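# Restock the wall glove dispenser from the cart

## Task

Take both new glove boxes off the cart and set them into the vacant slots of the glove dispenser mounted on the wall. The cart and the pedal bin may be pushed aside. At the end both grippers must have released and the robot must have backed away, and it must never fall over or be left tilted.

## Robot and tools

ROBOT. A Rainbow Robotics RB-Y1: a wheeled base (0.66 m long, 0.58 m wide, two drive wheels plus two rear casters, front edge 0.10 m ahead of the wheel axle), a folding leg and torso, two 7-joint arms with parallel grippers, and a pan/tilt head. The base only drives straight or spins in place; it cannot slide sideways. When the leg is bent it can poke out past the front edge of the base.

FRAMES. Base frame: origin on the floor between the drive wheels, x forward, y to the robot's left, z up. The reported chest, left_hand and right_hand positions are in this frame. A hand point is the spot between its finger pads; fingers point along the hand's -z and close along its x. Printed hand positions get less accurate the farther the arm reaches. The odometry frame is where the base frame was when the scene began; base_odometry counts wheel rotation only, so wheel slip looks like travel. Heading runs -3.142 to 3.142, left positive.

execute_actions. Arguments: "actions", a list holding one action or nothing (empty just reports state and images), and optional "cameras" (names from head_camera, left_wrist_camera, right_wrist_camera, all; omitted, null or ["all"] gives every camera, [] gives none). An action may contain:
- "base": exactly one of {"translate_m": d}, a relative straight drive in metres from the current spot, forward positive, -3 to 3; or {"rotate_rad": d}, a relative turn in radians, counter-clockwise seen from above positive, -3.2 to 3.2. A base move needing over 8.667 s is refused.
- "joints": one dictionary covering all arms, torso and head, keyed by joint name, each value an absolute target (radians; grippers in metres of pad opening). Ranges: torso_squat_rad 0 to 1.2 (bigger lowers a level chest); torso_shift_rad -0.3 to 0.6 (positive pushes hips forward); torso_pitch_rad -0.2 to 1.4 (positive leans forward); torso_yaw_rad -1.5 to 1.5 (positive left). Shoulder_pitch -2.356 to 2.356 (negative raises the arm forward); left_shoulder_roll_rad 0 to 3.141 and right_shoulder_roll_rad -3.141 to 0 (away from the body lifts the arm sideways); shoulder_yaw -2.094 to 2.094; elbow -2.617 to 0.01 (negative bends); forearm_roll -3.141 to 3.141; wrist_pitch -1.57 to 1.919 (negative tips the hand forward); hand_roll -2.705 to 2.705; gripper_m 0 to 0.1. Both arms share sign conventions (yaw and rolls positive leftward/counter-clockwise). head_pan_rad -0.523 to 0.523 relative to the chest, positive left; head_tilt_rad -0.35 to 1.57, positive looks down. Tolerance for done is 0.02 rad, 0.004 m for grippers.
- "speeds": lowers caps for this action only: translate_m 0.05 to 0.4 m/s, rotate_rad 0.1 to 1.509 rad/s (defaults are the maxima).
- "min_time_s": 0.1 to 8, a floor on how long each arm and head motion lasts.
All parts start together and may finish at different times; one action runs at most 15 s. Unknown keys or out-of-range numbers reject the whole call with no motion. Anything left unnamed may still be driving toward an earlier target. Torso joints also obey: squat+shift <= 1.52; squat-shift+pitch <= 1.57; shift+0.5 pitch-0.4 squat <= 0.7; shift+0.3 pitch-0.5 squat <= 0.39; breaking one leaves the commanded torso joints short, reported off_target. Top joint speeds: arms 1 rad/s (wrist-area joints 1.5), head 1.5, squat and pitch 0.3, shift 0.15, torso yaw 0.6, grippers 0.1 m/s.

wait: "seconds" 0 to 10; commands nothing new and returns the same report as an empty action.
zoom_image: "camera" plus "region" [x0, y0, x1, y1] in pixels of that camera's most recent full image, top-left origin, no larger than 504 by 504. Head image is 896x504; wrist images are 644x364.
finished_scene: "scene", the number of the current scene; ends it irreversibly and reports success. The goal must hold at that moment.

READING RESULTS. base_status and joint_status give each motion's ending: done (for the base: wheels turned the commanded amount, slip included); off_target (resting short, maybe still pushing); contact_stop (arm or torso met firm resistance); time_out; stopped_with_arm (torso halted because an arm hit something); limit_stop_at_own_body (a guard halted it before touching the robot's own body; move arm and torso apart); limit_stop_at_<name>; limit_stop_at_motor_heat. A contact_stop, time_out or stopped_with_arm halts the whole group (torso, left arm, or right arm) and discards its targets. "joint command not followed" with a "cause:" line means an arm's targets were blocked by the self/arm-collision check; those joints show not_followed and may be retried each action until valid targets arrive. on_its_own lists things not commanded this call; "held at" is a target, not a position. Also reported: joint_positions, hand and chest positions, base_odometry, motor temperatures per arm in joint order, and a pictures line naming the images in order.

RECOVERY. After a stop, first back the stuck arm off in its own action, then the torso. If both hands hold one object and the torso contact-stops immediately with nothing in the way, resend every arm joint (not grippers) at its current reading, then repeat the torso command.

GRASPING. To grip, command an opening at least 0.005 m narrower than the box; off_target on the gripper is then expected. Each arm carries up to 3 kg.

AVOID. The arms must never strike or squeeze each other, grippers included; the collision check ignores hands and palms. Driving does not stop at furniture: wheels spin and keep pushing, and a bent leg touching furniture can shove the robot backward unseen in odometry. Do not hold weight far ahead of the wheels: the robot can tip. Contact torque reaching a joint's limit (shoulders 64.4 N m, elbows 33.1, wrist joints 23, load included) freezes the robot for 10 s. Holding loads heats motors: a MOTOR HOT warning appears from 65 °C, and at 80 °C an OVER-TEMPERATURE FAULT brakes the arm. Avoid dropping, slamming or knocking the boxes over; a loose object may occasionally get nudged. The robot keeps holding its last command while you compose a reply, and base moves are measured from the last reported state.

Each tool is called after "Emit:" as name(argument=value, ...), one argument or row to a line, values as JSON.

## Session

Emit:
execute_actions(
  actions=[],
  cameras=["head_camera"],
)

Scene clock: 0.00 s.
Motor temperatures (°C, as the motors report them): left_arm=[28 27 26 29 30 30 34] | right_arm=[27 29 25 31 26 27 29]
base_odometry: x=+0.000 y=+0.000 heading=+0.000 (m, m, rad; odometry frame)
base_status: not commanded
joint_positions: torso_squat_rad=+0.350 torso_shift_rad=-0.001 torso_pitch_rad=-0.001 torso_yaw_rad=+0.000 left_shoulder_pitch_rad=-0.056 left_shoulder_roll_rad=+0.047 left_shoulder_yaw_rad=+0.040 left_elbow_rad=-0.177 left_forearm_roll_rad=-0.026 left_wrist_pitch_rad=+0.030 left_hand_roll_rad=-0.002 left_gripper_m=+0.100 right_shoulder_pitch_rad=+0.014 right_shoulder_roll_rad=-0.029 right_shoulder_yaw_rad=-0.004 right_elbow_rad=-0.153 right_forearm_roll_rad=+0.032 right_wrist_pitch_rad=-0.040 right_hand_roll_rad=-0.033 right_gripper_m=+0.100 head_pan_rad=-0.001 head_tilt_rad=+0.401
joint_status: not commanded
chest: x=-0.2291 y=-0.0005 z=+1.2475 quat_wxyz=(+1.000, +0.000, -0.001, +0.000) (m; base frame)
left_hand: x=-0.1081 y=+0.2566 z=+0.5724 quat_wxyz=(+0.995, +0.025, -0.101, -0.004) (m; base frame)
right_hand: x=-0.1550 y=-0.2429 z=+0.5668 quat_wxyz=(+0.996, -0.014, -0.090, -0.004) (m; base frame)
pictures: head_camera
Images, in order (width x height): head_camera 896x504.

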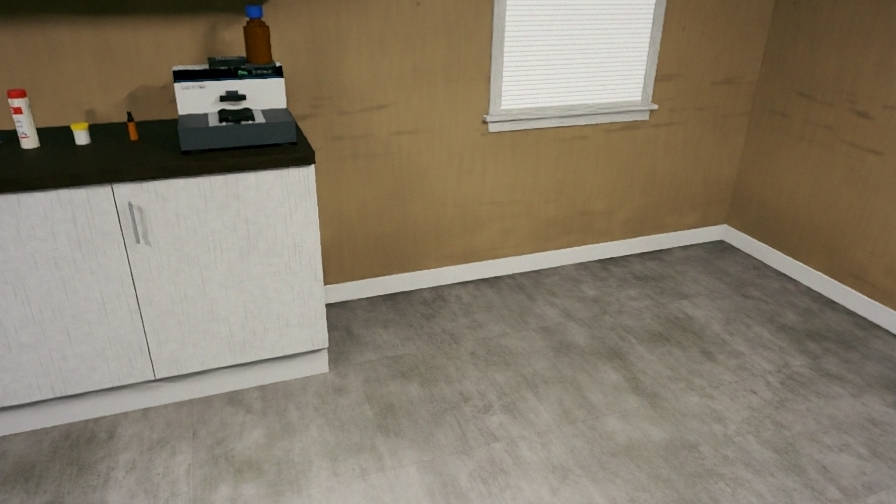

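Emit:
execute_actions(
  actions=[
    {"base":{"rotate_rad":-1.2},"joints":{"head_pan_rad":0.1}},
  ],
  cameras=["head_camera"],
)

Emit:
execute_actions(
  actions=[
    {"base":{"rotate_rad":-0.6},"joints":{"head_pan_rad":-0.4}},
  ],
  cameras=["head_camera"],
)

Scene clock: 5.30 s.
Motor temperatures (°C, as the motors report them): left_arm=[28 27 26 29 30 30 34] | right_arm=[27 29 25 31 26 27 29]
base_odometry: x=+0.000 y=+0.000 heading=-1.199 (m, m, rad; odometry frame)
base_status: done
joint_positions: torso_squat_rad=+0.350 torso_shift_rad=-0.001 torso_pitch_rad=-0.001 torso_yaw_rad=+0.000 left_shoulder_pitch_rad=-0.056 left_shoulder_roll_rad=+0.047 left_shoulder_yaw_rad=+0.040 left_elbow_rad=-0.177 left_forearm_roll_rad=-0.026 left_wrist_pitch_rad=+0.030 left_hand_roll_rad=-0.002 left_gripper_m=+0.100 right_shoulder_pitch_rad=+0.014 right_shoulder_roll_rad=-0.029 right_shoulder_yaw_rad=-0.004 right_elbow_rad=-0.153 right_forearm_roll_rad=+0.032 right_wrist_pitch_rad=-0.040 right_hand_roll_rad=-0.033 right_gripper_m=+0.100 head_pan_rad=+0.100 head_tilt_rad=+0.401
joint_status: all done
chest: x=-0.2291 y=-0.0004 z=+1.2475 quat_wxyz=(+1.000, +0.000, -0.001, +0.000) (m; base frame)
left_hand: x=-0.1082 y=+0.2566 z=+0.5724 quat_wxyz=(+0.995, +0.025, -0.101, -0.004) (m; base frame)
right_hand: x=-0.1550 y=-0.2429 z=+0.5669 quat_wxyz=(+0.996, -0.014, -0.090, -0.004) (m; base frame)
pictures: head_camera
Images, in order (width x height): head_camera 896x504.

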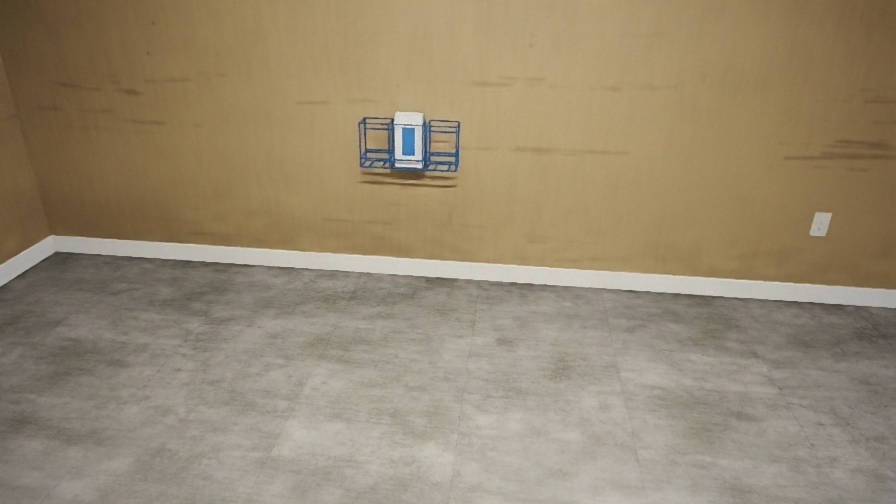

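Scene clock: 8.03 s.
Motor temperatures (°C, as the motors report them): left_arm=[28 27 26 29 30 30 34] | right_arm=[27 29 25 31 26 27 29]
base_odometry: x=+0.000 y=+0.000 heading=-1.799 (m, m, rad; odometry frame)
base_status: done
joint_positions: torso_squat_rad=+0.350 torso_shift_rad=-0.001 torso_pitch_rad=-0.001 torso_yaw_rad=+0.000 left_shoulder_pitch_rad=-0.056 left_shoulder_roll_rad=+0.047 left_shoulder_yaw_rad=+0.040 left_elbow_rad=-0.177 left_forearm_roll_rad=-0.026 left_wrist_pitch_rad=+0.030 left_hand_roll_rad=-0.002 left_gripper_m=+0.100 right_shoulder_pitch_rad=+0.014 right_shoulder_roll_rad=-0.029 right_shoulder_yaw_rad=-0.004 right_elbow_rad=-0.153 right_forearm_roll_rad=+0.032 right_wrist_pitch_rad=-0.040 right_hand_roll_rad=-0.033 right_gripper_m=+0.100 head_pan_rad=-0.400 head_tilt_rad=+0.401
joint_status: all done
chest: x=-0.2291 y=-0.0004 z=+1.2475 quat_wxyz=(+1.000, +0.000, -0.001, +0.000) (m; base frame)
left_hand: x=-0.1082 y=+0.2566 z=+0.5724 quat_wxyz=(+0.995, +0.025, -0.101, -0.004) (m; base frame)
right_hand: x=-0.1550 y=-0.2429 z=+0.5669 quat_wxyz=(+0.996, -0.014, -0.090, -0.004) (m; base frame)
pictures: head_camera
Images, in order (width x height): head_camera 896x504.

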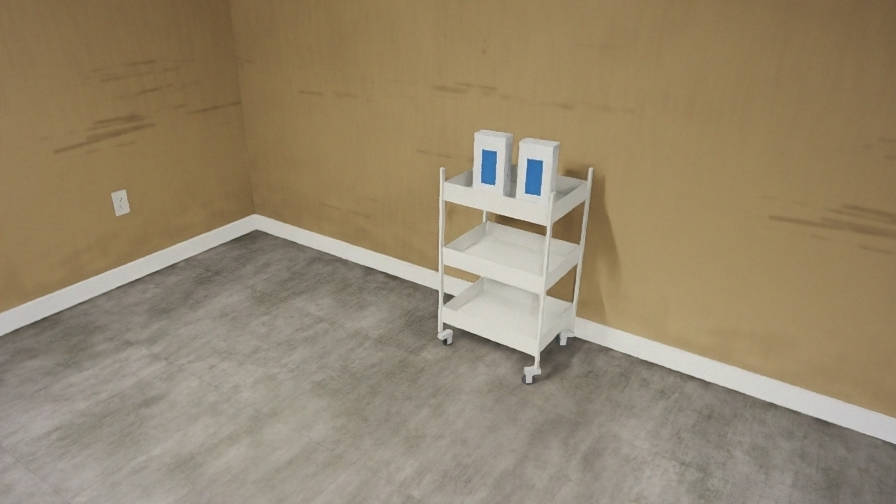

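Emit:
execute_actions(
  actions=[
    {"base":{"translate_m":1.1},"joints":{"torso_squat_rad":0.7,"head_pan_rad":0,"head_tilt_rad":0.6,"left_shoulder_pitch_rad":-1.8,"left_shoulder_roll_rad":0.2,"left_shoulder_yaw_rad":0.42,"left_elbow_rad":-0.1,"left_forearm_roll_rad":0,"left_wrist_pitch_rad":1.8,"left_hand_roll_rad":0.23,"right_shoulder_pitch_rad":-1.8,"right_shoulder_roll_rad":-0.2,"right_shoulder_yaw_rad":-0.35,"right_elbow_rad":-0.1,"right_forearm_roll_rad":0,"right_wrist_pitch_rad":1.84,"right_hand_roll_rad":-0.2}},
  ],
  cameras=[],
)

Emit:
execute_actions(
  actions=[
    {"base":{"rotate_rad":-0.99}},
  ],
  cameras=["head_camera"],
)

Emit:
execute_actions(
  actions=[
    {"base":{"translate_m":0.6}},
  ],
  cameras=["head_camera"],
)

Scene clock: 18.53 s.
Motor temperatures (°C, as the motors report them): left_arm=[29 27 26 29 30 30 34] | right_arm=[27 29 25 31 26 27 29]
base_odometry: x=-0.250 y=-1.071 heading=-1.800 (m, m, rad; odometry frame)
base_status: done
joint_positions: torso_squat_rad=+0.700 torso_shift_rad=-0.001 torso_pitch_rad=-0.001 torso_yaw_rad=+0.000 left_shoulder_pitch_rad=-1.800 left_shoulder_roll_rad=+0.200 left_shoulder_yaw_rad=+0.420 left_elbow_rad=-0.100 left_forearm_roll_rad=+0.000 left_wrist_pitch_rad=+1.800 left_hand_roll_rad=+0.230 left_gripper_m=+0.100 right_shoulder_pitch_rad=-1.800 right_shoulder_roll_rad=-0.200 right_shoulder_yaw_rad=-0.349 right_elbow_rad=-0.100 right_forearm_roll_rad=+0.000 right_wrist_pitch_rad=+1.840 right_hand_roll_rad=-0.200 right_gripper_m=+0.100 head_pan_rad=+0.000 head_tilt_rad=+0.600
joint_status: all done
chest: x=-0.2289 y=-0.0004 z=+1.1253 quat_wxyz=(+1.000, +0.000, -0.001, +0.000) (m; base frame)
left_hand: x=+0.2868 y=+0.0960 z=+1.0868 quat_wxyz=(+1.000, -0.021, -0.012, +0.002) (m; base frame)
right_hand: x=+0.2809 y=-0.1132 z=+1.0867 quat_wxyz=(+1.000, -0.018, +0.000, +0.008) (m; base frame)
pictures: none
No camera images: the call's "cameras" was empty. Leave "cameras" out to get every camera's image.

Scene clock: 21.73 s.
Motor temperatures (°C, as the motors report them): left_arm=[29 27 26 29 30 30 34] | right_arm=[27 29 25 31 26 27 29]
base_odometry: x=-0.250 y=-1.071 heading=-2.790 (m, m, rad; odometry frame)
base_status: done
joint_positions: torso_squat_rad=+0.700 torso_shift_rad=-0.001 torso_pitch_rad=-0.001 torso_yaw_rad=+0.000 left_shoulder_pitch_rad=-1.800 left_shoulder_roll_rad=+0.200 left_shoulder_yaw_rad=+0.420 left_elbow_rad=-0.100 left_forearm_roll_rad=+0.000 left_wrist_pitch_rad=+1.800 left_hand_roll_rad=+0.230 left_gripper_m=+0.100 right_shoulder_pitch_rad=-1.800 right_shoulder_roll_rad=-0.200 right_shoulder_yaw_rad=-0.349 right_elbow_rad=-0.100 right_forearm_roll_rad=+0.000 right_wrist_pitch_rad=+1.840 right_hand_roll_rad=-0.200 right_gripper_m=+0.100 head_pan_rad=+0.000 head_tilt_rad=+0.600
joint_status: not commanded
chest: x=-0.2290 y=-0.0004 z=+1.1253 quat_wxyz=(+1.000, +0.000, -0.001, +0.000) (m; base frame)
left_hand: x=+0.2868 y=+0.0961 z=+1.0868 quat_wxyz=(+1.000, -0.021, -0.012, +0.002) (m; base frame)
right_hand: x=+0.2808 y=-0.1132 z=+1.0867 quat_wxyz=(+1.000, -0.018, +0.000, +0.007) (m; base frame)
pictures: head_camera
Images, in order (width x height): head_camera 896x504.

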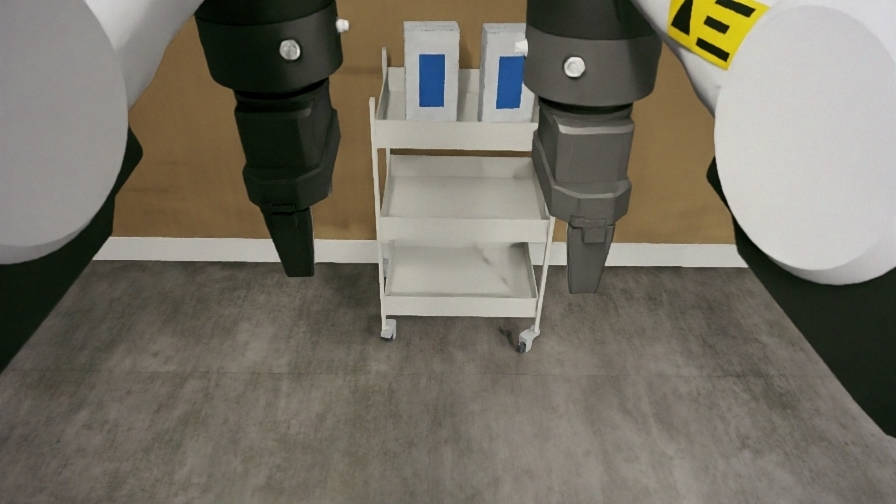

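Scene clock: 24.70 s.
Motor temperatures (°C, as the motors report them): left_arm=[29 27 26 30 30 30 34] | right_arm=[27 29 25 31 26 27 29]
base_odometry: x=-0.813 y=-1.277 heading=-2.790 (m, m, rad; odometry frame)
base_status: done
joint_positions: torso_squat_rad=+0.700 torso_shift_rad=-0.001 torso_pitch_rad=-0.001 torso_yaw_rad=+0.000 left_shoulder_pitch_rad=-1.800 left_shoulder_roll_rad=+0.200 left_shoulder_yaw_rad=+0.420 left_elbow_rad=-0.100 left_forearm_roll_rad=+0.000 left_wrist_pitch_rad=+1.800 left_hand_roll_rad=+0.230 left_gripper_m=+0.100 right_shoulder_pitch_rad=-1.800 right_shoulder_roll_rad=-0.200 right_shoulder_yaw_rad=-0.349 right_elbow_rad=-0.100 right_forearm_roll_rad=+0.000 right_wrist_pitch_rad=+1.840 right_hand_roll_rad=-0.200 right_gripper_m=+0.100 head_pan_rad=+0.000 head_tilt_rad=+0.600
joint_status: not commanded
chest: x=-0.2289 y=-0.0004 z=+1.1253 quat_wxyz=(+1.000, +0.000, -0.001, +0.000) (m; base frame)
left_hand: x=+0.2868 y=+0.0961 z=+1.0868 quat_wxyz=(+1.000, -0.021, -0.012, +0.002) (m; base frame)
right_hand: x=+0.2808 y=-0.1132 z=+1.0867 quat_wxyz=(+1.000, -0.018, +0.000, +0.007) (m; base frame)
pictures: head_camera
Images, in order (width x height): head_camera 896x504.

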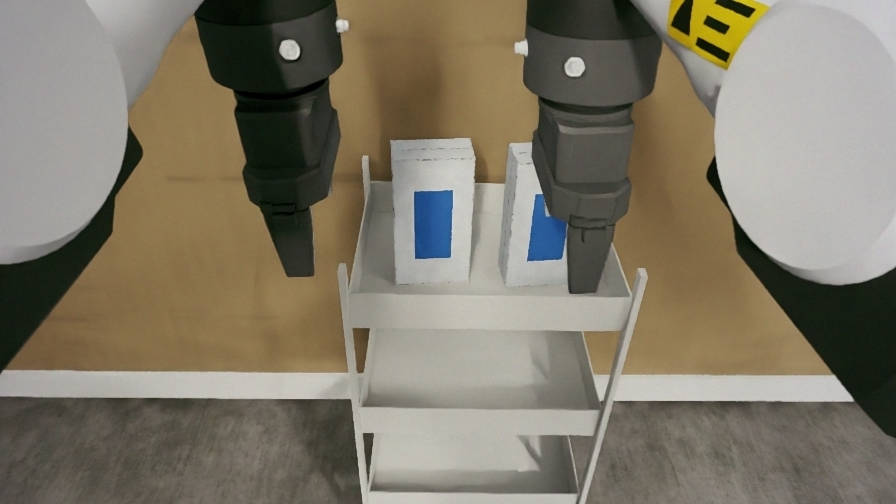

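Emit:
execute_actions(
  actions=[
    {"base":{"rotate_rad":-0.23},"joints":{"head_tilt_rad":0.8,"left_shoulder_roll_rad":0.17,"right_shoulder_roll_rad":-0.17,"left_hand_roll_rad":0.3,"right_hand_roll_rad":-0.17}},
  ],
  cameras=[],
)

Emit:
execute_actions(
  actions=[
    {"base":{"translate_m":0.4},"joints":{"torso_squat_rad":0.8}},
  ],
  cameras=[],
)

Emit:
execute_actions(
  actions=[
    {"base":{"rotate_rad":0.25},"joints":{"torso_squat_rad":0.86}},
  ],
)

Scene clock: 30.20 s.
Motor temperatures (°C, as the motors report them): left_arm=[29 27 26 30 30 30 34] | right_arm=[28 29 25 31 26 27 29]
base_odometry: x=-0.813 y=-1.277 heading=-3.020 (m, m, rad; odometry frame)
base_status: done
joint_positions: torso_squat_rad=+0.700 torso_shift_rad=-0.001 torso_pitch_rad=-0.001 torso_yaw_rad=+0.000 left_shoulder_pitch_rad=-1.800 left_shoulder_roll_rad=+0.170 left_shoulder_yaw_rad=+0.420 left_elbow_rad=-0.100 left_forearm_roll_rad=+0.000 left_wrist_pitch_rad=+1.800 left_hand_roll_rad=+0.300 left_gripper_m=+0.100 right_shoulder_pitch_rad=-1.800 right_shoulder_roll_rad=-0.170 right_shoulder_yaw_rad=-0.350 right_elbow_rad=-0.100 right_forearm_roll_rad=+0.000 right_wrist_pitch_rad=+1.840 right_hand_roll_rad=-0.170 right_gripper_m=+0.100 head_pan_rad=+0.000 head_tilt_rad=+0.800
joint_status: all done
chest: x=-0.2290 y=-0.0004 z=+1.1253 quat_wxyz=(+1.000, +0.000, -0.001, +0.000) (m; base frame)
left_hand: x=+0.2820 y=+0.0829 z=+1.0808 quat_wxyz=(+1.000, -0.018, -0.006, +0.023) (m; base frame)
right_hand: x=+0.2765 y=-0.1001 z=+1.0808 quat_wxyz=(+0.999, -0.021, +0.005, +0.036) (m; base frame)
pictures: none
No camera images: the call's "cameras" was empty. Leave "cameras" out to get every camera's image.

Scene clock: 32.57 s.
Motor temperatures (°C, as the motors report them): left_arm=[29 27 26 30 30 30 34] | right_arm=[28 29 25 31 26 27 29]
base_odometry: x=-1.210 y=-1.326 heading=-3.020 (m, m, rad; odometry frame)
base_status: done
joint_positions: torso_squat_rad=+0.800 torso_shift_rad=-0.001 torso_pitch_rad=-0.001 torso_yaw_rad=+0.000 left_shoulder_pitch_rad=-1.800 left_shoulder_roll_rad=+0.170 left_shoulder_yaw_rad=+0.420 left_elbow_rad=-0.100 left_forearm_roll_rad=+0.000 left_wrist_pitch_rad=+1.800 left_hand_roll_rad=+0.300 left_gripper_m=+0.100 right_shoulder_pitch_rad=-1.800 right_shoulder_roll_rad=-0.170 right_shoulder_yaw_rad=-0.350 right_elbow_rad=-0.100 right_forearm_roll_rad=+0.000 right_wrist_pitch_rad=+1.840 right_hand_roll_rad=-0.170 right_gripper_m=+0.100 head_pan_rad=+0.000 head_tilt_rad=+0.800
joint_status: all done
chest: x=-0.2289 y=-0.0003 z=+1.0776 quat_wxyz=(+1.000, +0.000, -0.001, +0.000) (m; base frame)
left_hand: x=+0.2821 y=+0.0829 z=+1.0331 quat_wxyz=(+1.000, -0.018, -0.006, +0.023) (m; base frame)
right_hand: x=+0.2765 y=-0.1001 z=+1.0331 quat_wxyz=(+0.999, -0.021, +0.005, +0.036) (m; base frame)
pictures: none
No camera images: the call's "cameras" was empty. Leave "cameras" out to get every camera's image.

Scene clock: 34.30 s.
Motor temperatures (°C, as the motors report them): left_arm=[29 27 26 30 30 30 34] | right_arm=[28 29 25 31 26 27 29]
base_odometry: x=-1.211 y=-1.326 heading=-2.771 (m, m, rad; odometry frame)
base_status: done
joint_positions: torso_squat_rad=+0.860 torso_shift_rad=-0.001 torso_pitch_rad=-0.002 torso_yaw_rad=+0.000 left_shoulder_pitch_rad=-1.800 left_shoulder_roll_rad=+0.170 left_shoulder_yaw_rad=+0.420 left_elbow_rad=-0.100 left_forearm_roll_rad=+0.000 left_wrist_pitch_rad=+1.800 left_hand_roll_rad=+0.300 left_gripper_m=+0.100 right_shoulder_pitch_rad=-1.800 right_shoulder_roll_rad=-0.170 right_shoulder_yaw_rad=-0.350 right_elbow_rad=-0.100 right_forearm_roll_rad=+0.000 right_wrist_pitch_rad=+1.840 right_hand_roll_rad=-0.170 right_gripper_m=+0.100 head_pan_rad=+0.000 head_tilt_rad=+0.800
joint_status: all done
chest: x=-0.2289 y=-0.0003 z=+1.0466 quat_wxyz=(+1.000, +0.000, -0.001, +0.000) (m; base frame)
left_hand: x=+0.2820 y=+0.0829 z=+1.0022 quat_wxyz=(+1.000, -0.018, -0.007, +0.023) (m; base frame)
right_hand: x=+0.2765 y=-0.1001 z=+1.0022 quat_wxyz=(+0.999, -0.021, +0.005, +0.036) (m; base frame)
pictures: head_camera, left_wrist_camera, right_wrist_camera
Images, in order (width x height): head_camera 896x504, left_wrist_camera 644x364, right_wrist_camera 644x364.

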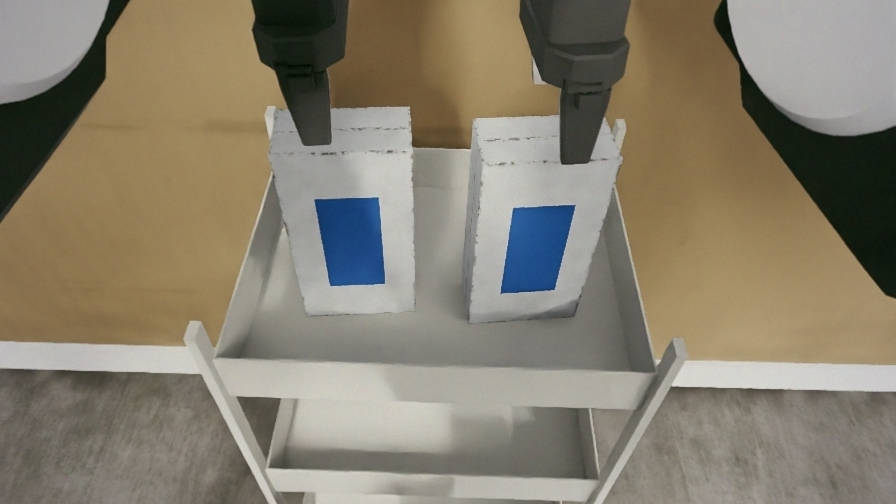

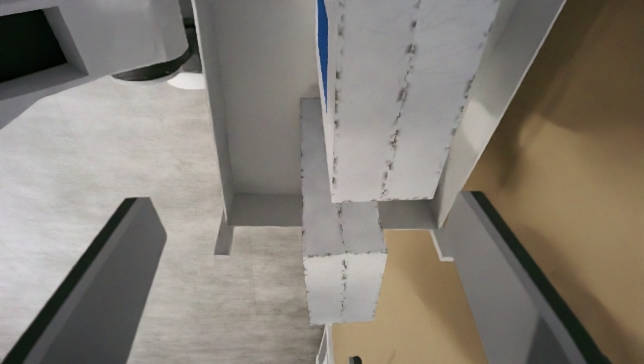

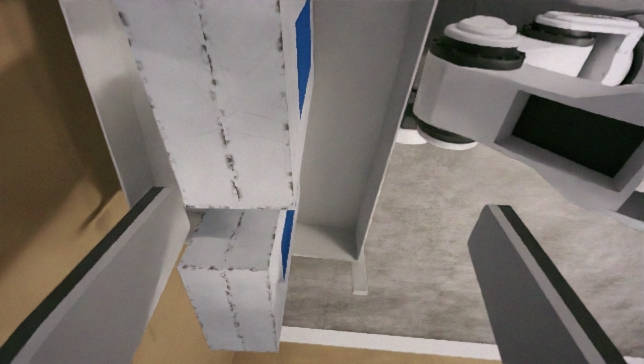

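Emit:
execute_actions(
  actions=[
    {"base":{"translate_m":0.043},"joints":{"torso_squat_rad":0.91,"right_hand_roll_rad":-0.14,"left_hand_roll_rad":0.32}},
  ],
)

Scene clock: 36.73 s.
Motor temperatures (°C, as the motors report them): left_arm=[29 27 26 30 30 30 34] | right_arm=[28 29 25 31 26 27 29]
base_odometry: x=-1.251 y=-1.341 heading=-2.770 (m, m, rad; odometry frame)
base_status: done
joint_positions: torso_squat_rad=+0.910 torso_shift_rad=-0.001 torso_pitch_rad=-0.001 torso_yaw_rad=+0.000 left_shoulder_pitch_rad=-1.800 left_shoulder_roll_rad=+0.170 left_shoulder_yaw_rad=+0.420 left_elbow_rad=-0.100 left_forearm_roll_rad=+0.000 left_wrist_pitch_rad=+1.800 left_hand_roll_rad=+0.320 left_gripper_m=+0.100 right_shoulder_pitch_rad=-1.800 right_shoulder_roll_rad=-0.170 right_shoulder_yaw_rad=-0.350 right_elbow_rad=-0.100 right_forearm_roll_rad=+0.000 right_wrist_pitch_rad=+1.840 right_hand_roll_rad=-0.140 right_gripper_m=+0.100 head_pan_rad=+0.000 head_tilt_rad=+0.800
joint_status: all done
chest: x=-0.2289 y=-0.0003 z=+1.0196 quat_wxyz=(+1.000, +0.000, -0.001, +0.000) (m; base frame)
left_hand: x=+0.2821 y=+0.0830 z=+0.9750 quat_wxyz=(+0.999, -0.018, -0.006, +0.033) (m; base frame)
right_hand: x=+0.2766 y=-0.1001 z=+0.9750 quat_wxyz=(+0.998, -0.021, +0.005, +0.051) (m; base frame)
pictures: head_camera, left_wrist_camera, right_wrist_camera
Images, in order (width x height): head_camera 896x504, left_wrist_camera 644x364, right_wrist_camera 644x364.

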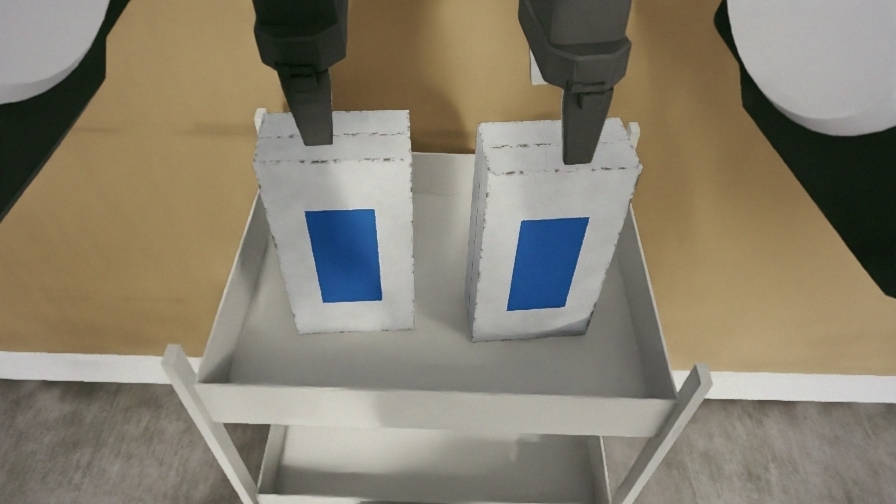

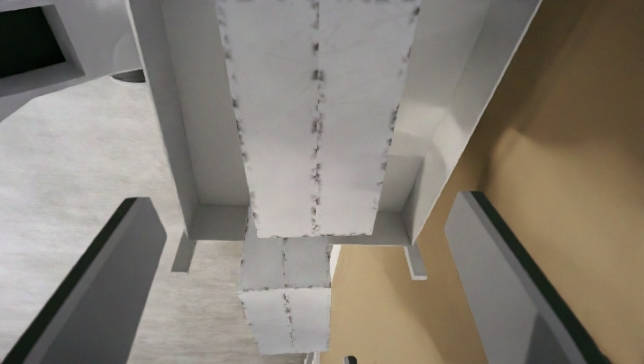

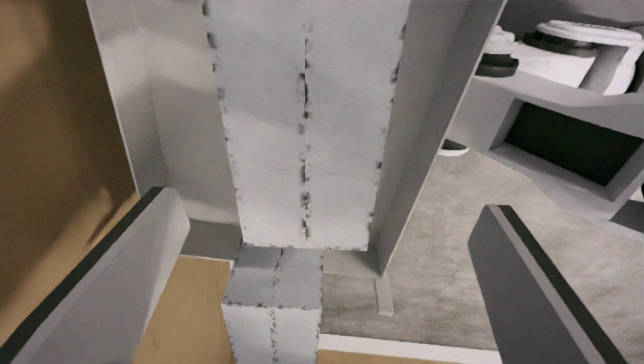

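Emit:
execute_actions(
  actions=[
    {"base":{"translate_m":0.006},"joints":{"torso_squat_rad":1.035}},
  ],
  cameras=[],
)

Emit:
execute_actions(
  actions=[
    {"joints":{"left_gripper_m":0.048,"right_gripper_m":0.048}},
  ],
  cameras=["head_camera"],
)

Emit:
execute_actions(
  actions=[
    {"joints":{"torso_squat_rad":0.75}},
  ],
  cameras=["head_camera"],
)

Emit:
execute_actions(
  actions=[
    {"base":{"translate_m":-2.2},"joints":{"torso_squat_rad":0.3,"head_tilt_rad":0.5,"left_hand_roll_rad":0.14,"right_hand_roll_rad":-0.12,"left_shoulder_roll_rad":0.29,"right_shoulder_roll_rad":-0.29,"left_shoulder_yaw_rad":0.39,"right_shoulder_yaw_rad":-0.32,"left_wrist_pitch_rad":1.84,"right_wrist_pitch_rad":1.88},"min_time_s":3},
  ],
  cameras=[],
)

Emit:
execute_actions(
  actions=[
    {"base":{"rotate_rad":1.54}},
  ],
  cameras=["head_camera"],
)

Scene clock: 42.47 s.
Motor temperatures (°C, as the motors report them): left_arm=[30 27 26 30 30 30 34] | right_arm=[28 29 25 31 26 27 29]
base_odometry: x=-1.256 y=-1.343 heading=-2.769 (m, m, rad; odometry frame)
base_status: done
joint_positions: torso_squat_rad=+1.035 torso_shift_rad=-0.001 torso_pitch_rad=-0.002 torso_yaw_rad=+0.000 left_shoulder_pitch_rad=-1.800 left_shoulder_roll_rad=+0.170 left_shoulder_yaw_rad=+0.420 left_elbow_rad=-0.100 left_forearm_roll_rad=+0.000 left_wrist_pitch_rad=+1.800 left_hand_roll_rad=+0.320 left_gripper_m=+0.100 right_shoulder_pitch_rad=-1.800 right_shoulder_roll_rad=-0.170 right_shoulder_yaw_rad=-0.350 right_elbow_rad=-0.100 right_forearm_roll_rad=+0.000 right_wrist_pitch_rad=+1.840 right_hand_roll_rad=-0.140 right_gripper_m=+0.100 head_pan_rad=+0.000 head_tilt_rad=+0.800
joint_status: all done
chest: x=-0.2289 y=-0.0002 z=+0.9473 quat_wxyz=(+1.000, +0.000, -0.001, +0.000) (m; base frame)
left_hand: x=+0.2820 y=+0.0830 z=+0.9028 quat_wxyz=(+0.999, -0.018, -0.006, +0.033) (m; base frame)
right_hand: x=+0.2765 y=-0.1000 z=+0.9029 quat_wxyz=(+0.998, -0.021, +0.005, +0.051) (m; base frame)
pictures: none
No camera images: the call's "cameras" was empty. Leave "cameras" out to get every camera's image.

Scene clock: 43.47 s.
Motor temperatures (°C, as the motors report them): left_arm=[30 27 26 30 30 30 34] | right_arm=[28 29 25 32 26 27 29]
base_odometry: x=-1.256 y=-1.343 heading=-2.769 (m, m, rad; odometry frame)
base_status: not commanded
joint_positions: torso_squat_rad=+1.035 torso_shift_rad=-0.001 torso_pitch_rad=-0.002 torso_yaw_rad=+0.000 left_shoulder_pitch_rad=-1.800 left_shoulder_roll_rad=+0.170 left_shoulder_yaw_rad=+0.420 left_elbow_rad=-0.100 left_forearm_roll_rad=+0.000 left_wrist_pitch_rad=+1.800 left_hand_roll_rad=+0.320 left_gripper_m=+0.060 right_shoulder_pitch_rad=-1.800 right_shoulder_roll_rad=-0.170 right_shoulder_yaw_rad=-0.350 right_elbow_rad=-0.100 right_forearm_roll_rad=+0.000 right_wrist_pitch_rad=+1.840 right_hand_roll_rad=-0.140 right_gripper_m=+0.058 head_pan_rad=+0.000 head_tilt_rad=+0.800
joint_status: left_gripper_m off_target (ended at +0.060, target +0.048); right_gripper_m off_target (ended at +0.058, target +0.048)
chest: x=-0.2289 y=-0.0002 z=+0.9473 quat_wxyz=(+1.000, +0.000, -0.001, +0.000) (m; base frame)
left_hand: x=+0.2820 y=+0.0830 z=+0.9028 quat_wxyz=(+0.999, -0.018, -0.006, +0.033) (m; base frame)
right_hand: x=+0.2765 y=-0.1000 z=+0.9029 quat_wxyz=(+0.998, -0.021, +0.005, +0.051) (m; base frame)
pictures: head_camera
Images, in order (width x height): head_camera 896x504.

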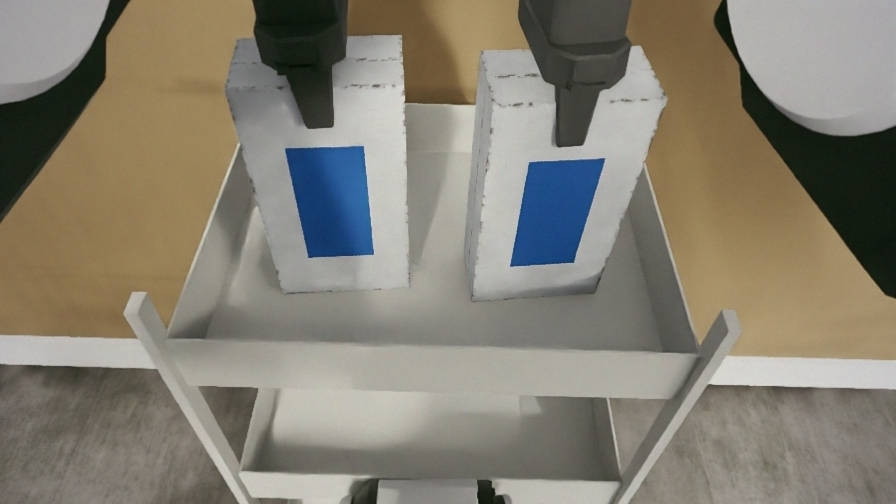

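Scene clock: 45.20 s.
Motor temperatures (°C, as the motors report them): left_arm=[30 27 26 30 30 30 34] | right_arm=[28 29 25 32 26 27 29]
base_odometry: x=-1.256 y=-1.343 heading=-2.769 (m, m, rad; odometry frame)
base_status: not commanded
joint_positions: torso_squat_rad=+0.750 torso_shift_rad=-0.001 torso_pitch_rad=-0.001 torso_yaw_rad=+0.000 left_shoulder_pitch_rad=-1.800 left_shoulder_roll_rad=+0.170 left_shoulder_yaw_rad=+0.420 left_elbow_rad=-0.100 left_forearm_roll_rad=+0.000 left_wrist_pitch_rad=+1.800 left_hand_roll_rad=+0.320 left_gripper_m=+0.060 right_shoulder_pitch_rad=-1.799 right_shoulder_roll_rad=-0.170 right_shoulder_yaw_rad=-0.350 right_elbow_rad=-0.100 right_forearm_roll_rad=+0.000 right_wrist_pitch_rad=+1.840 right_hand_roll_rad=-0.140 right_gripper_m=+0.058 head_pan_rad=+0.000 head_tilt_rad=+0.800
joint_status: all done
chest: x=-0.2288 y=-0.0003 z=+1.1021 quat_wxyz=(+1.000, +0.000, -0.001, +0.000) (m; base frame)
left_hand: x=+0.2821 y=+0.0829 z=+1.0571 quat_wxyz=(+0.999, -0.018, -0.006, +0.033) (m; base frame)
right_hand: x=+0.2765 y=-0.1001 z=+1.0571 quat_wxyz=(+0.998, -0.021, +0.006, +0.051) (m; base frame)
pictures: head_camera
Images, in order (width x height): head_camera 896x504.

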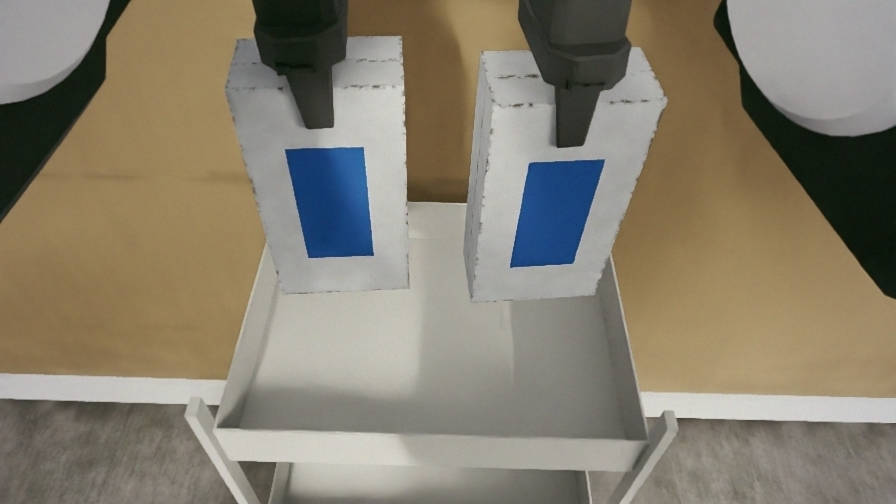

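Scene clock: 52.17 s.
Motor temperatures (°C, as the motors report them): left_arm=[30 27 26 30 30 30 34] | right_arm=[29 29 25 32 26 27 29]
base_odometry: x=+0.792 y=-0.541 heading=-2.768 (m, m, rad; odometry frame)
base_status: done
joint_positions: torso_squat_rad=+0.300 torso_shift_rad=-0.001 torso_pitch_rad=-0.001 torso_yaw_rad=+0.000 left_shoulder_pitch_rad=-1.800 left_shoulder_roll_rad=+0.290 left_shoulder_yaw_rad=+0.390 left_elbow_rad=-0.100 left_forearm_roll_rad=+0.000 left_wrist_pitch_rad=+1.840 left_hand_roll_rad=+0.140 left_gripper_m=+0.060 right_shoulder_pitch_rad=-1.799 right_shoulder_roll_rad=-0.290 right_shoulder_yaw_rad=-0.321 right_elbow_rad=-0.100 right_forearm_roll_rad=+0.000 right_wrist_pitch_rad=+1.880 right_hand_roll_rad=-0.120 right_gripper_m=+0.058 head_pan_rad=+0.000 head_tilt_rad=+0.500
joint_status: all done
chest: x=-0.2290 y=-0.0004 z=+1.2587 quat_wxyz=(+1.000, +0.000, -0.001, +0.000) (m; base frame)
left_hand: x=+0.2902 y=+0.1439 z=+1.2367 quat_wxyz=(+1.000, -0.012, -0.011, +0.000) (m; base frame)
right_hand: x=+0.2827 y=-0.1604 z=+1.2368 quat_wxyz=(+1.000, -0.025, +0.004, +0.003) (m; base frame)
pictures: none
No camera images: the call's "cameras" was empty. Leave "cameras" out to get every camera's image.

Scene clock: 56.00 s.
Motor temperatures (°C, as the motors report them): left_arm=[30 27 26 30 30 30 34] | right_arm=[29 29 25 32 26 27 29]
base_odometry: x=+0.792 y=-0.541 heading=-1.228 (m, m, rad; odometry frame)
base_status: done
joint_positions: torso_squat_rad=+0.300 torso_shift_rad=-0.001 torso_pitch_rad=-0.001 torso_yaw_rad=-0.001 left_shoulder_pitch_rad=-1.800 left_shoulder_roll_rad=+0.290 left_shoulder_yaw_rad=+0.390 left_elbow_rad=-0.100 left_forearm_roll_rad=+0.000 left_wrist_pitch_rad=+1.840 left_hand_roll_rad=+0.140 left_gripper_m=+0.060 right_shoulder_pitch_rad=-1.799 right_shoulder_roll_rad=-0.290 right_shoulder_yaw_rad=-0.321 right_elbow_rad=-0.100 right_forearm_roll_rad=+0.000 right_wrist_pitch_rad=+1.880 right_hand_roll_rad=-0.120 right_gripper_m=+0.058 head_pan_rad=+0.000 head_tilt_rad=+0.500
joint_status: not commanded
chest: x=-0.2290 y=-0.0005 z=+1.2587 quat_wxyz=(+1.000, +0.000, -0.001, +0.000) (m; base frame)
left_hand: x=+0.2902 y=+0.1439 z=+1.2368 quat_wxyz=(+1.000, -0.012, -0.011, +0.000) (m; base frame)
right_hand: x=+0.2827 y=-0.1605 z=+1.2368 quat_wxyz=(+1.000, -0.025, +0.004, +0.003) (m; base frame)
pictures: head_camera
Images, in order (width x height): head_camera 896x504.

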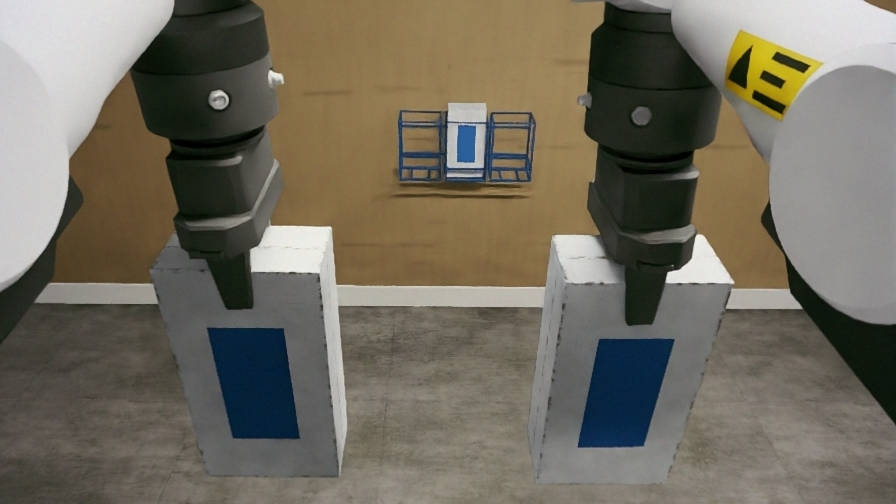

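Emit:
execute_actions(
  actions=[
    {"base":{"rotate_rad":-0.065}},
  ],
  cameras=[],
)

Emit:
execute_actions(
  actions=[
    {"base":{"translate_m":1.2},"joints":{"head_tilt_rad":0.75}},
  ],
  cameras=[],
)

Emit:
execute_actions(
  actions=[
    {"base":{"rotate_rad":0.05}},
  ],
  cameras=["head_camera"],
)

Scene clock: 59.93 s.
Motor temperatures (°C, as the motors report them): left_arm=[30 27 26 30 30 30 34] | right_arm=[29 29 25 32 26 27 29]
base_odometry: x=+0.793 y=-0.541 heading=-1.292 (m, m, rad; odometry frame)
base_status: done
joint_positions: torso_squat_rad=+0.300 torso_shift_rad=-0.001 torso_pitch_rad=-0.001 torso_yaw_rad=-0.001 left_shoulder_pitch_rad=-1.800 left_shoulder_roll_rad=+0.290 left_shoulder_yaw_rad=+0.390 left_elbow_rad=-0.100 left_forearm_roll_rad=+0.000 left_wrist_pitch_rad=+1.840 left_hand_roll_rad=+0.140 left_gripper_m=+0.060 right_shoulder_pitch_rad=-1.799 right_shoulder_roll_rad=-0.290 right_shoulder_yaw_rad=-0.321 right_elbow_rad=-0.100 right_forearm_roll_rad=+0.000 right_wrist_pitch_rad=+1.880 right_hand_roll_rad=-0.120 right_gripper_m=+0.058 head_pan_rad=+0.000 head_tilt_rad=+0.500
joint_status: not commanded
chest: x=-0.2290 y=-0.0005 z=+1.2587 quat_wxyz=(+1.000, +0.000, -0.001, +0.000) (m; base frame)
left_hand: x=+0.2902 y=+0.1439 z=+1.2368 quat_wxyz=(+1.000, -0.012, -0.011, +0.000) (m; base frame)
right_hand: x=+0.2827 y=-0.1605 z=+1.2368 quat_wxyz=(+1.000, -0.025, +0.004, +0.003) (m; base frame)
pictures: none
No camera images: the call's "cameras" was empty. Leave "cameras" out to get every camera's image.

Scene clock: 64.37 s.
Motor temperatures (°C, as the motors report them): left_arm=[30 27 26 30 30 30 34] | right_arm=[29 29 25 32 26 27 29]
base_odometry: x=+1.123 y=-1.695 heading=-1.291 (m, m, rad; odometry frame)
base_status: done
joint_positions: torso_squat_rad=+0.300 torso_shift_rad=-0.001 torso_pitch_rad=-0.001 torso_yaw_rad=+0.000 left_shoulder_pitch_rad=-1.800 left_shoulder_roll_rad=+0.290 left_shoulder_yaw_rad=+0.390 left_elbow_rad=-0.100 left_forearm_roll_rad=+0.000 left_wrist_pitch_rad=+1.840 left_hand_roll_rad=+0.140 left_gripper_m=+0.060 right_shoulder_pitch_rad=-1.799 right_shoulder_roll_rad=-0.290 right_shoulder_yaw_rad=-0.321 right_elbow_rad=-0.100 right_forearm_roll_rad=+0.000 right_wrist_pitch_rad=+1.880 right_hand_roll_rad=-0.120 right_gripper_m=+0.058 head_pan_rad=+0.000 head_tilt_rad=+0.750
joint_status: all done
chest: x=-0.2289 y=-0.0005 z=+1.2587 quat_wxyz=(+1.000, +0.000, -0.001, +0.000) (m; base frame)
left_hand: x=+0.2903 y=+0.1439 z=+1.2367 quat_wxyz=(+1.000, -0.012, -0.011, +0.000) (m; base frame)
right_hand: x=+0.2828 y=-0.1605 z=+1.2367 quat_wxyz=(+1.000, -0.025, +0.004, +0.003) (m; base frame)
pictures: none
No camera images: the call's "cameras" was empty. Leave "cameras" out to get every camera's image.

Scene clock: 65.53 s.
Motor temperatures (°C, as the motors report them): left_arm=[31 27 26 30 30 30 34] | right_arm=[29 29 25 32 26 27 29]
base_odometry: x=+1.123 y=-1.695 heading=-1.243 (m, m, rad; odometry frame)
base_status: done
joint_positions: torso_squat_rad=+0.300 torso_shift_rad=-0.001 torso_pitch_rad=-0.001 torso_yaw_rad=-0.001 left_shoulder_pitch_rad=-1.800 left_shoulder_roll_rad=+0.290 left_shoulder_yaw_rad=+0.390 left_elbow_rad=-0.100 left_forearm_roll_rad=+0.000 left_wrist_pitch_rad=+1.840 left_hand_roll_rad=+0.140 left_gripper_m=+0.060 right_shoulder_pitch_rad=-1.799 right_shoulder_roll_rad=-0.290 right_shoulder_yaw_rad=-0.321 right_elbow_rad=-0.100 right_forearm_roll_rad=+0.000 right_wrist_pitch_rad=+1.880 right_hand_roll_rad=-0.120 right_gripper_m=+0.058 head_pan_rad=+0.000 head_tilt_rad=+0.750
joint_status: not commanded
chest: x=-0.2289 y=-0.0005 z=+1.2587 quat_wxyz=(+1.000, +0.000, -0.001, +0.000) (m; base frame)
left_hand: x=+0.2902 y=+0.1439 z=+1.2367 quat_wxyz=(+1.000, -0.012, -0.011, +0.000) (m; base frame)
right_hand: x=+0.2828 y=-0.1605 z=+1.2367 quat_wxyz=(+1.000, -0.025, +0.004, +0.003) (m; base frame)
pictures: head_camera
Images, in order (width x height): head_camera 896x504.

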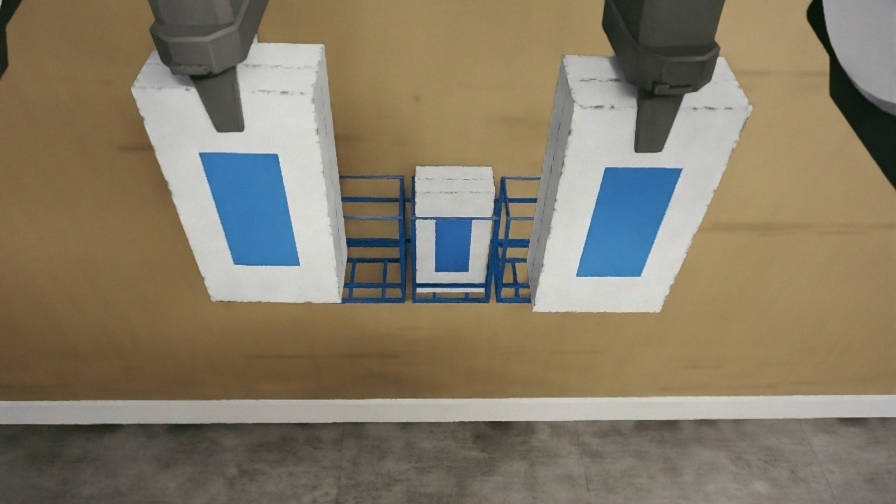

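Emit:
execute_actions(
  actions=[
    {"base":{"translate_m":0.3},"joints":{"head_tilt_rad":0.85,"torso_squat_rad":0.52,"left_shoulder_roll_rad":0.24,"left_shoulder_yaw_rad":0.41,"left_wrist_pitch_rad":1.82,"left_hand_roll_rad":0.21,"right_shoulder_roll_rad":-0.31,"right_hand_roll_rad":-0.1}},
  ],
  cameras=["head_camera"],
)

Scene clock: 72.60 s.
Motor temperatures (°C, as the motors report them): left_arm=[31 27 26 31 30 30 34] | right_arm=[29 29 25 32 26 27 29]
base_odometry: x=+1.220 y=-1.979 heading=-1.242 (m, m, rad; odometry frame)
base_status: done
joint_positions: torso_squat_rad=+0.520 torso_shift_rad=-0.001 torso_pitch_rad=-0.001 torso_yaw_rad=-0.001 left_shoulder_pitch_rad=-1.799 left_shoulder_roll_rad=+0.240 left_shoulder_yaw_rad=+0.410 left_elbow_rad=-0.100 left_forearm_roll_rad=+0.000 left_wrist_pitch_rad=+1.820 left_hand_roll_rad=+0.210 left_gripper_m=+0.060 right_shoulder_pitch_rad=-1.799 right_shoulder_roll_rad=-0.310 right_shoulder_yaw_rad=-0.320 right_elbow_rad=-0.100 right_forearm_roll_rad=+0.000 right_wrist_pitch_rad=+1.880 right_hand_roll_rad=-0.100 right_gripper_m=+0.058 head_pan_rad=+0.000 head_tilt_rad=+0.850
joint_status: all done
chest: x=-0.2289 y=-0.0004 z=+1.1974 quat_wxyz=(+1.000, +0.000, -0.001, +0.000) (m; base frame)
left_hand: x=+0.2883 y=+0.1168 z=+1.1660 quat_wxyz=(+1.000, -0.018, -0.010, +0.010) (m; base frame)
right_hand: x=+0.2845 y=-0.1694 z=+1.1792 quat_wxyz=(+1.000, -0.022, +0.001, +0.004) (m; base frame)
pictures: head_camera
Images, in order (width x height): head_camera 896x504.

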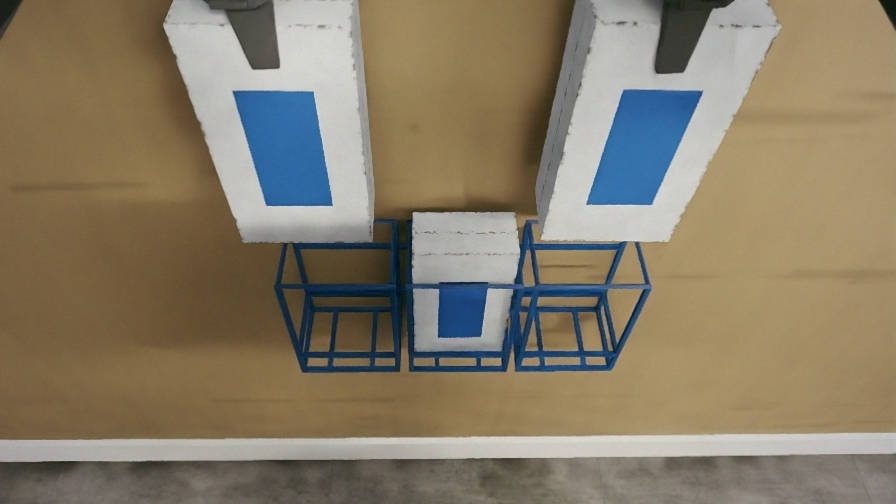

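Emit:
execute_actions(
  actions=[
    {"base":{"translate_m":0.043},"joints":{"torso_squat_rad":0.71,"left_shoulder_roll_rad":0.225,"left_hand_roll_rad":0.22,"right_shoulder_roll_rad":-0.335,"right_hand_roll_rad":-0.07,"right_shoulder_yaw_rad":-0.31}},
  ],
)

Scene clock: 76.90 s.
Motor temperatures (°C, as the motors report them): left_arm=[31 28 26 31 30 30 34] | right_arm=[29 29 25 32 26 27 29]
base_odometry: x=+1.234 y=-2.020 heading=-1.241 (m, m, rad; odometry frame)
base_status: done
joint_positions: torso_squat_rad=+0.710 torso_shift_rad=-0.001 torso_pitch_rad=-0.001 torso_yaw_rad=+0.000 left_shoulder_pitch_rad=-1.800 left_shoulder_roll_rad=+0.225 left_shoulder_yaw_rad=+0.410 left_elbow_rad=-0.100 left_forearm_roll_rad=+0.000 left_wrist_pitch_rad=+1.820 left_hand_roll_rad=+0.220 left_gripper_m=+0.060 right_shoulder_pitch_rad=-1.799 right_shoulder_roll_rad=-0.335 right_shoulder_yaw_rad=-0.310 right_elbow_rad=-0.100 right_forearm_roll_rad=+0.000 right_wrist_pitch_rad=+1.880 right_hand_roll_rad=-0.070 right_gripper_m=+0.058 head_pan_rad=+0.000 head_tilt_rad=+0.850
joint_status: all done
chest: x=-0.2288 y=-0.0004 z=+1.1208 quat_wxyz=(+1.000, +0.000, -0.001, +0.000) (m; base frame)
left_hand: x=+0.2863 y=+0.1102 z=+1.0866 quat_wxyz=(+1.000, -0.016, -0.008, +0.009) (m; base frame)
right_hand: x=+0.2865 y=-0.1826 z=+1.1073 quat_wxyz=(+1.000, -0.024, -0.003, +0.006) (m; base frame)
pictures: head_camera, left_wrist_camera, right_wrist_camera
Images, in order (width x height): head_camera 896x504, left_wrist_camera 644x364, right_wrist_camera 644x364.

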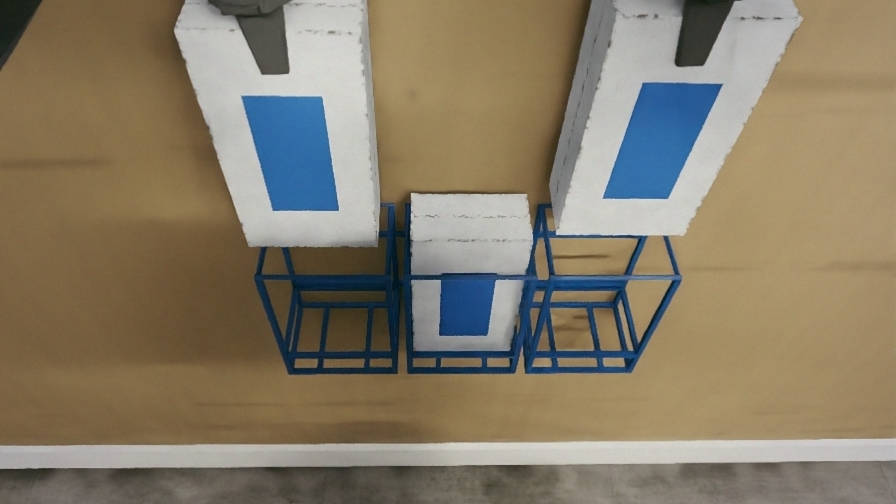

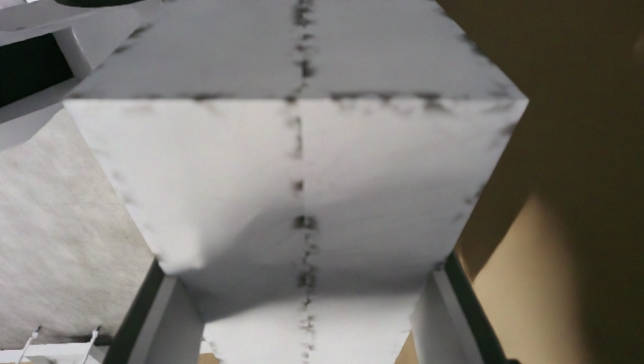

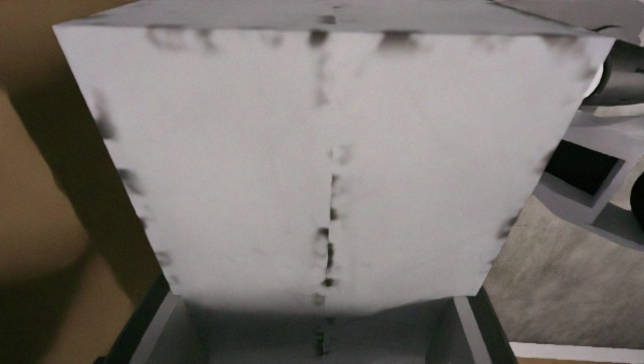

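Emit:
execute_actions(
  actions=[
    {"joints":{"torso_squat_rad":0.77,"left_shoulder_roll_rad":0.217,"left_wrist_pitch_rad":1.81}},
  ],
  cameras=["head_camera"],
)

Scene clock: 79.17 s.
Motor temperatures (°C, as the motors report them): left_arm=[31 28 26 31 30 30 34] | right_arm=[29 29 25 32 26 27 29]
base_odometry: x=+1.234 y=-2.020 heading=-1.241 (m, m, rad; odometry frame)
base_status: not commanded
joint_positions: torso_squat_rad=+0.770 torso_shift_rad=-0.001 torso_pitch_rad=-0.001 torso_yaw_rad=+0.000 left_shoulder_pitch_rad=-1.800 left_shoulder_roll_rad=+0.217 left_shoulder_yaw_rad=+0.410 left_elbow_rad=-0.100 left_forearm_roll_rad=+0.000 left_wrist_pitch_rad=+1.810 left_hand_roll_rad=+0.220 left_gripper_m=+0.060 right_shoulder_pitch_rad=-1.799 right_shoulder_roll_rad=-0.335 right_shoulder_yaw_rad=-0.310 right_elbow_rad=-0.100 right_forearm_roll_rad=+0.000 right_wrist_pitch_rad=+1.880 right_hand_roll_rad=-0.070 right_gripper_m=+0.058 head_pan_rad=+0.000 head_tilt_rad=+0.850
joint_status: all done
chest: x=-0.2288 y=-0.0004 z=+1.0925 quat_wxyz=(+1.000, +0.000, -0.001, +0.000) (m; base frame)
left_hand: x=+0.2875 y=+0.1062 z=+1.0567 quat_wxyz=(+1.000, -0.017, -0.011, +0.005) (m; base frame)
right_hand: x=+0.2866 y=-0.1826 z=+1.0790 quat_wxyz=(+1.000, -0.024, -0.003, +0.006) (m; base frame)
pictures: head_camera
Images, in order (width x height): head_camera 896x504.

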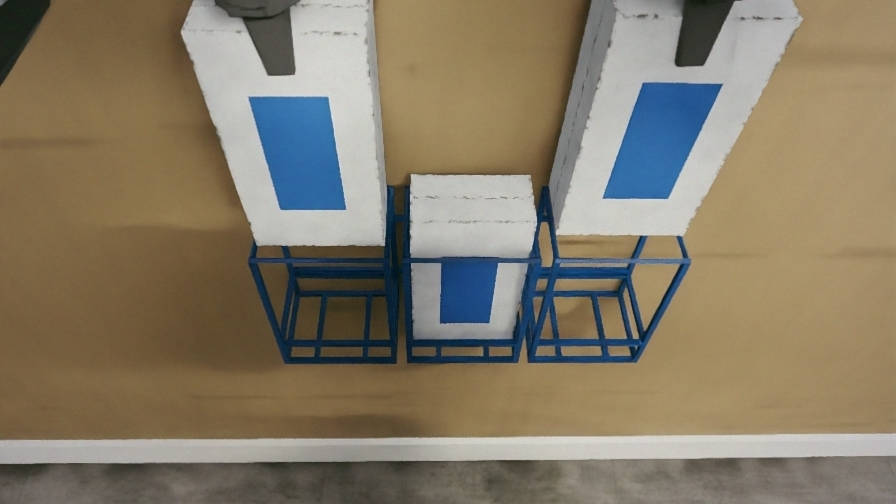

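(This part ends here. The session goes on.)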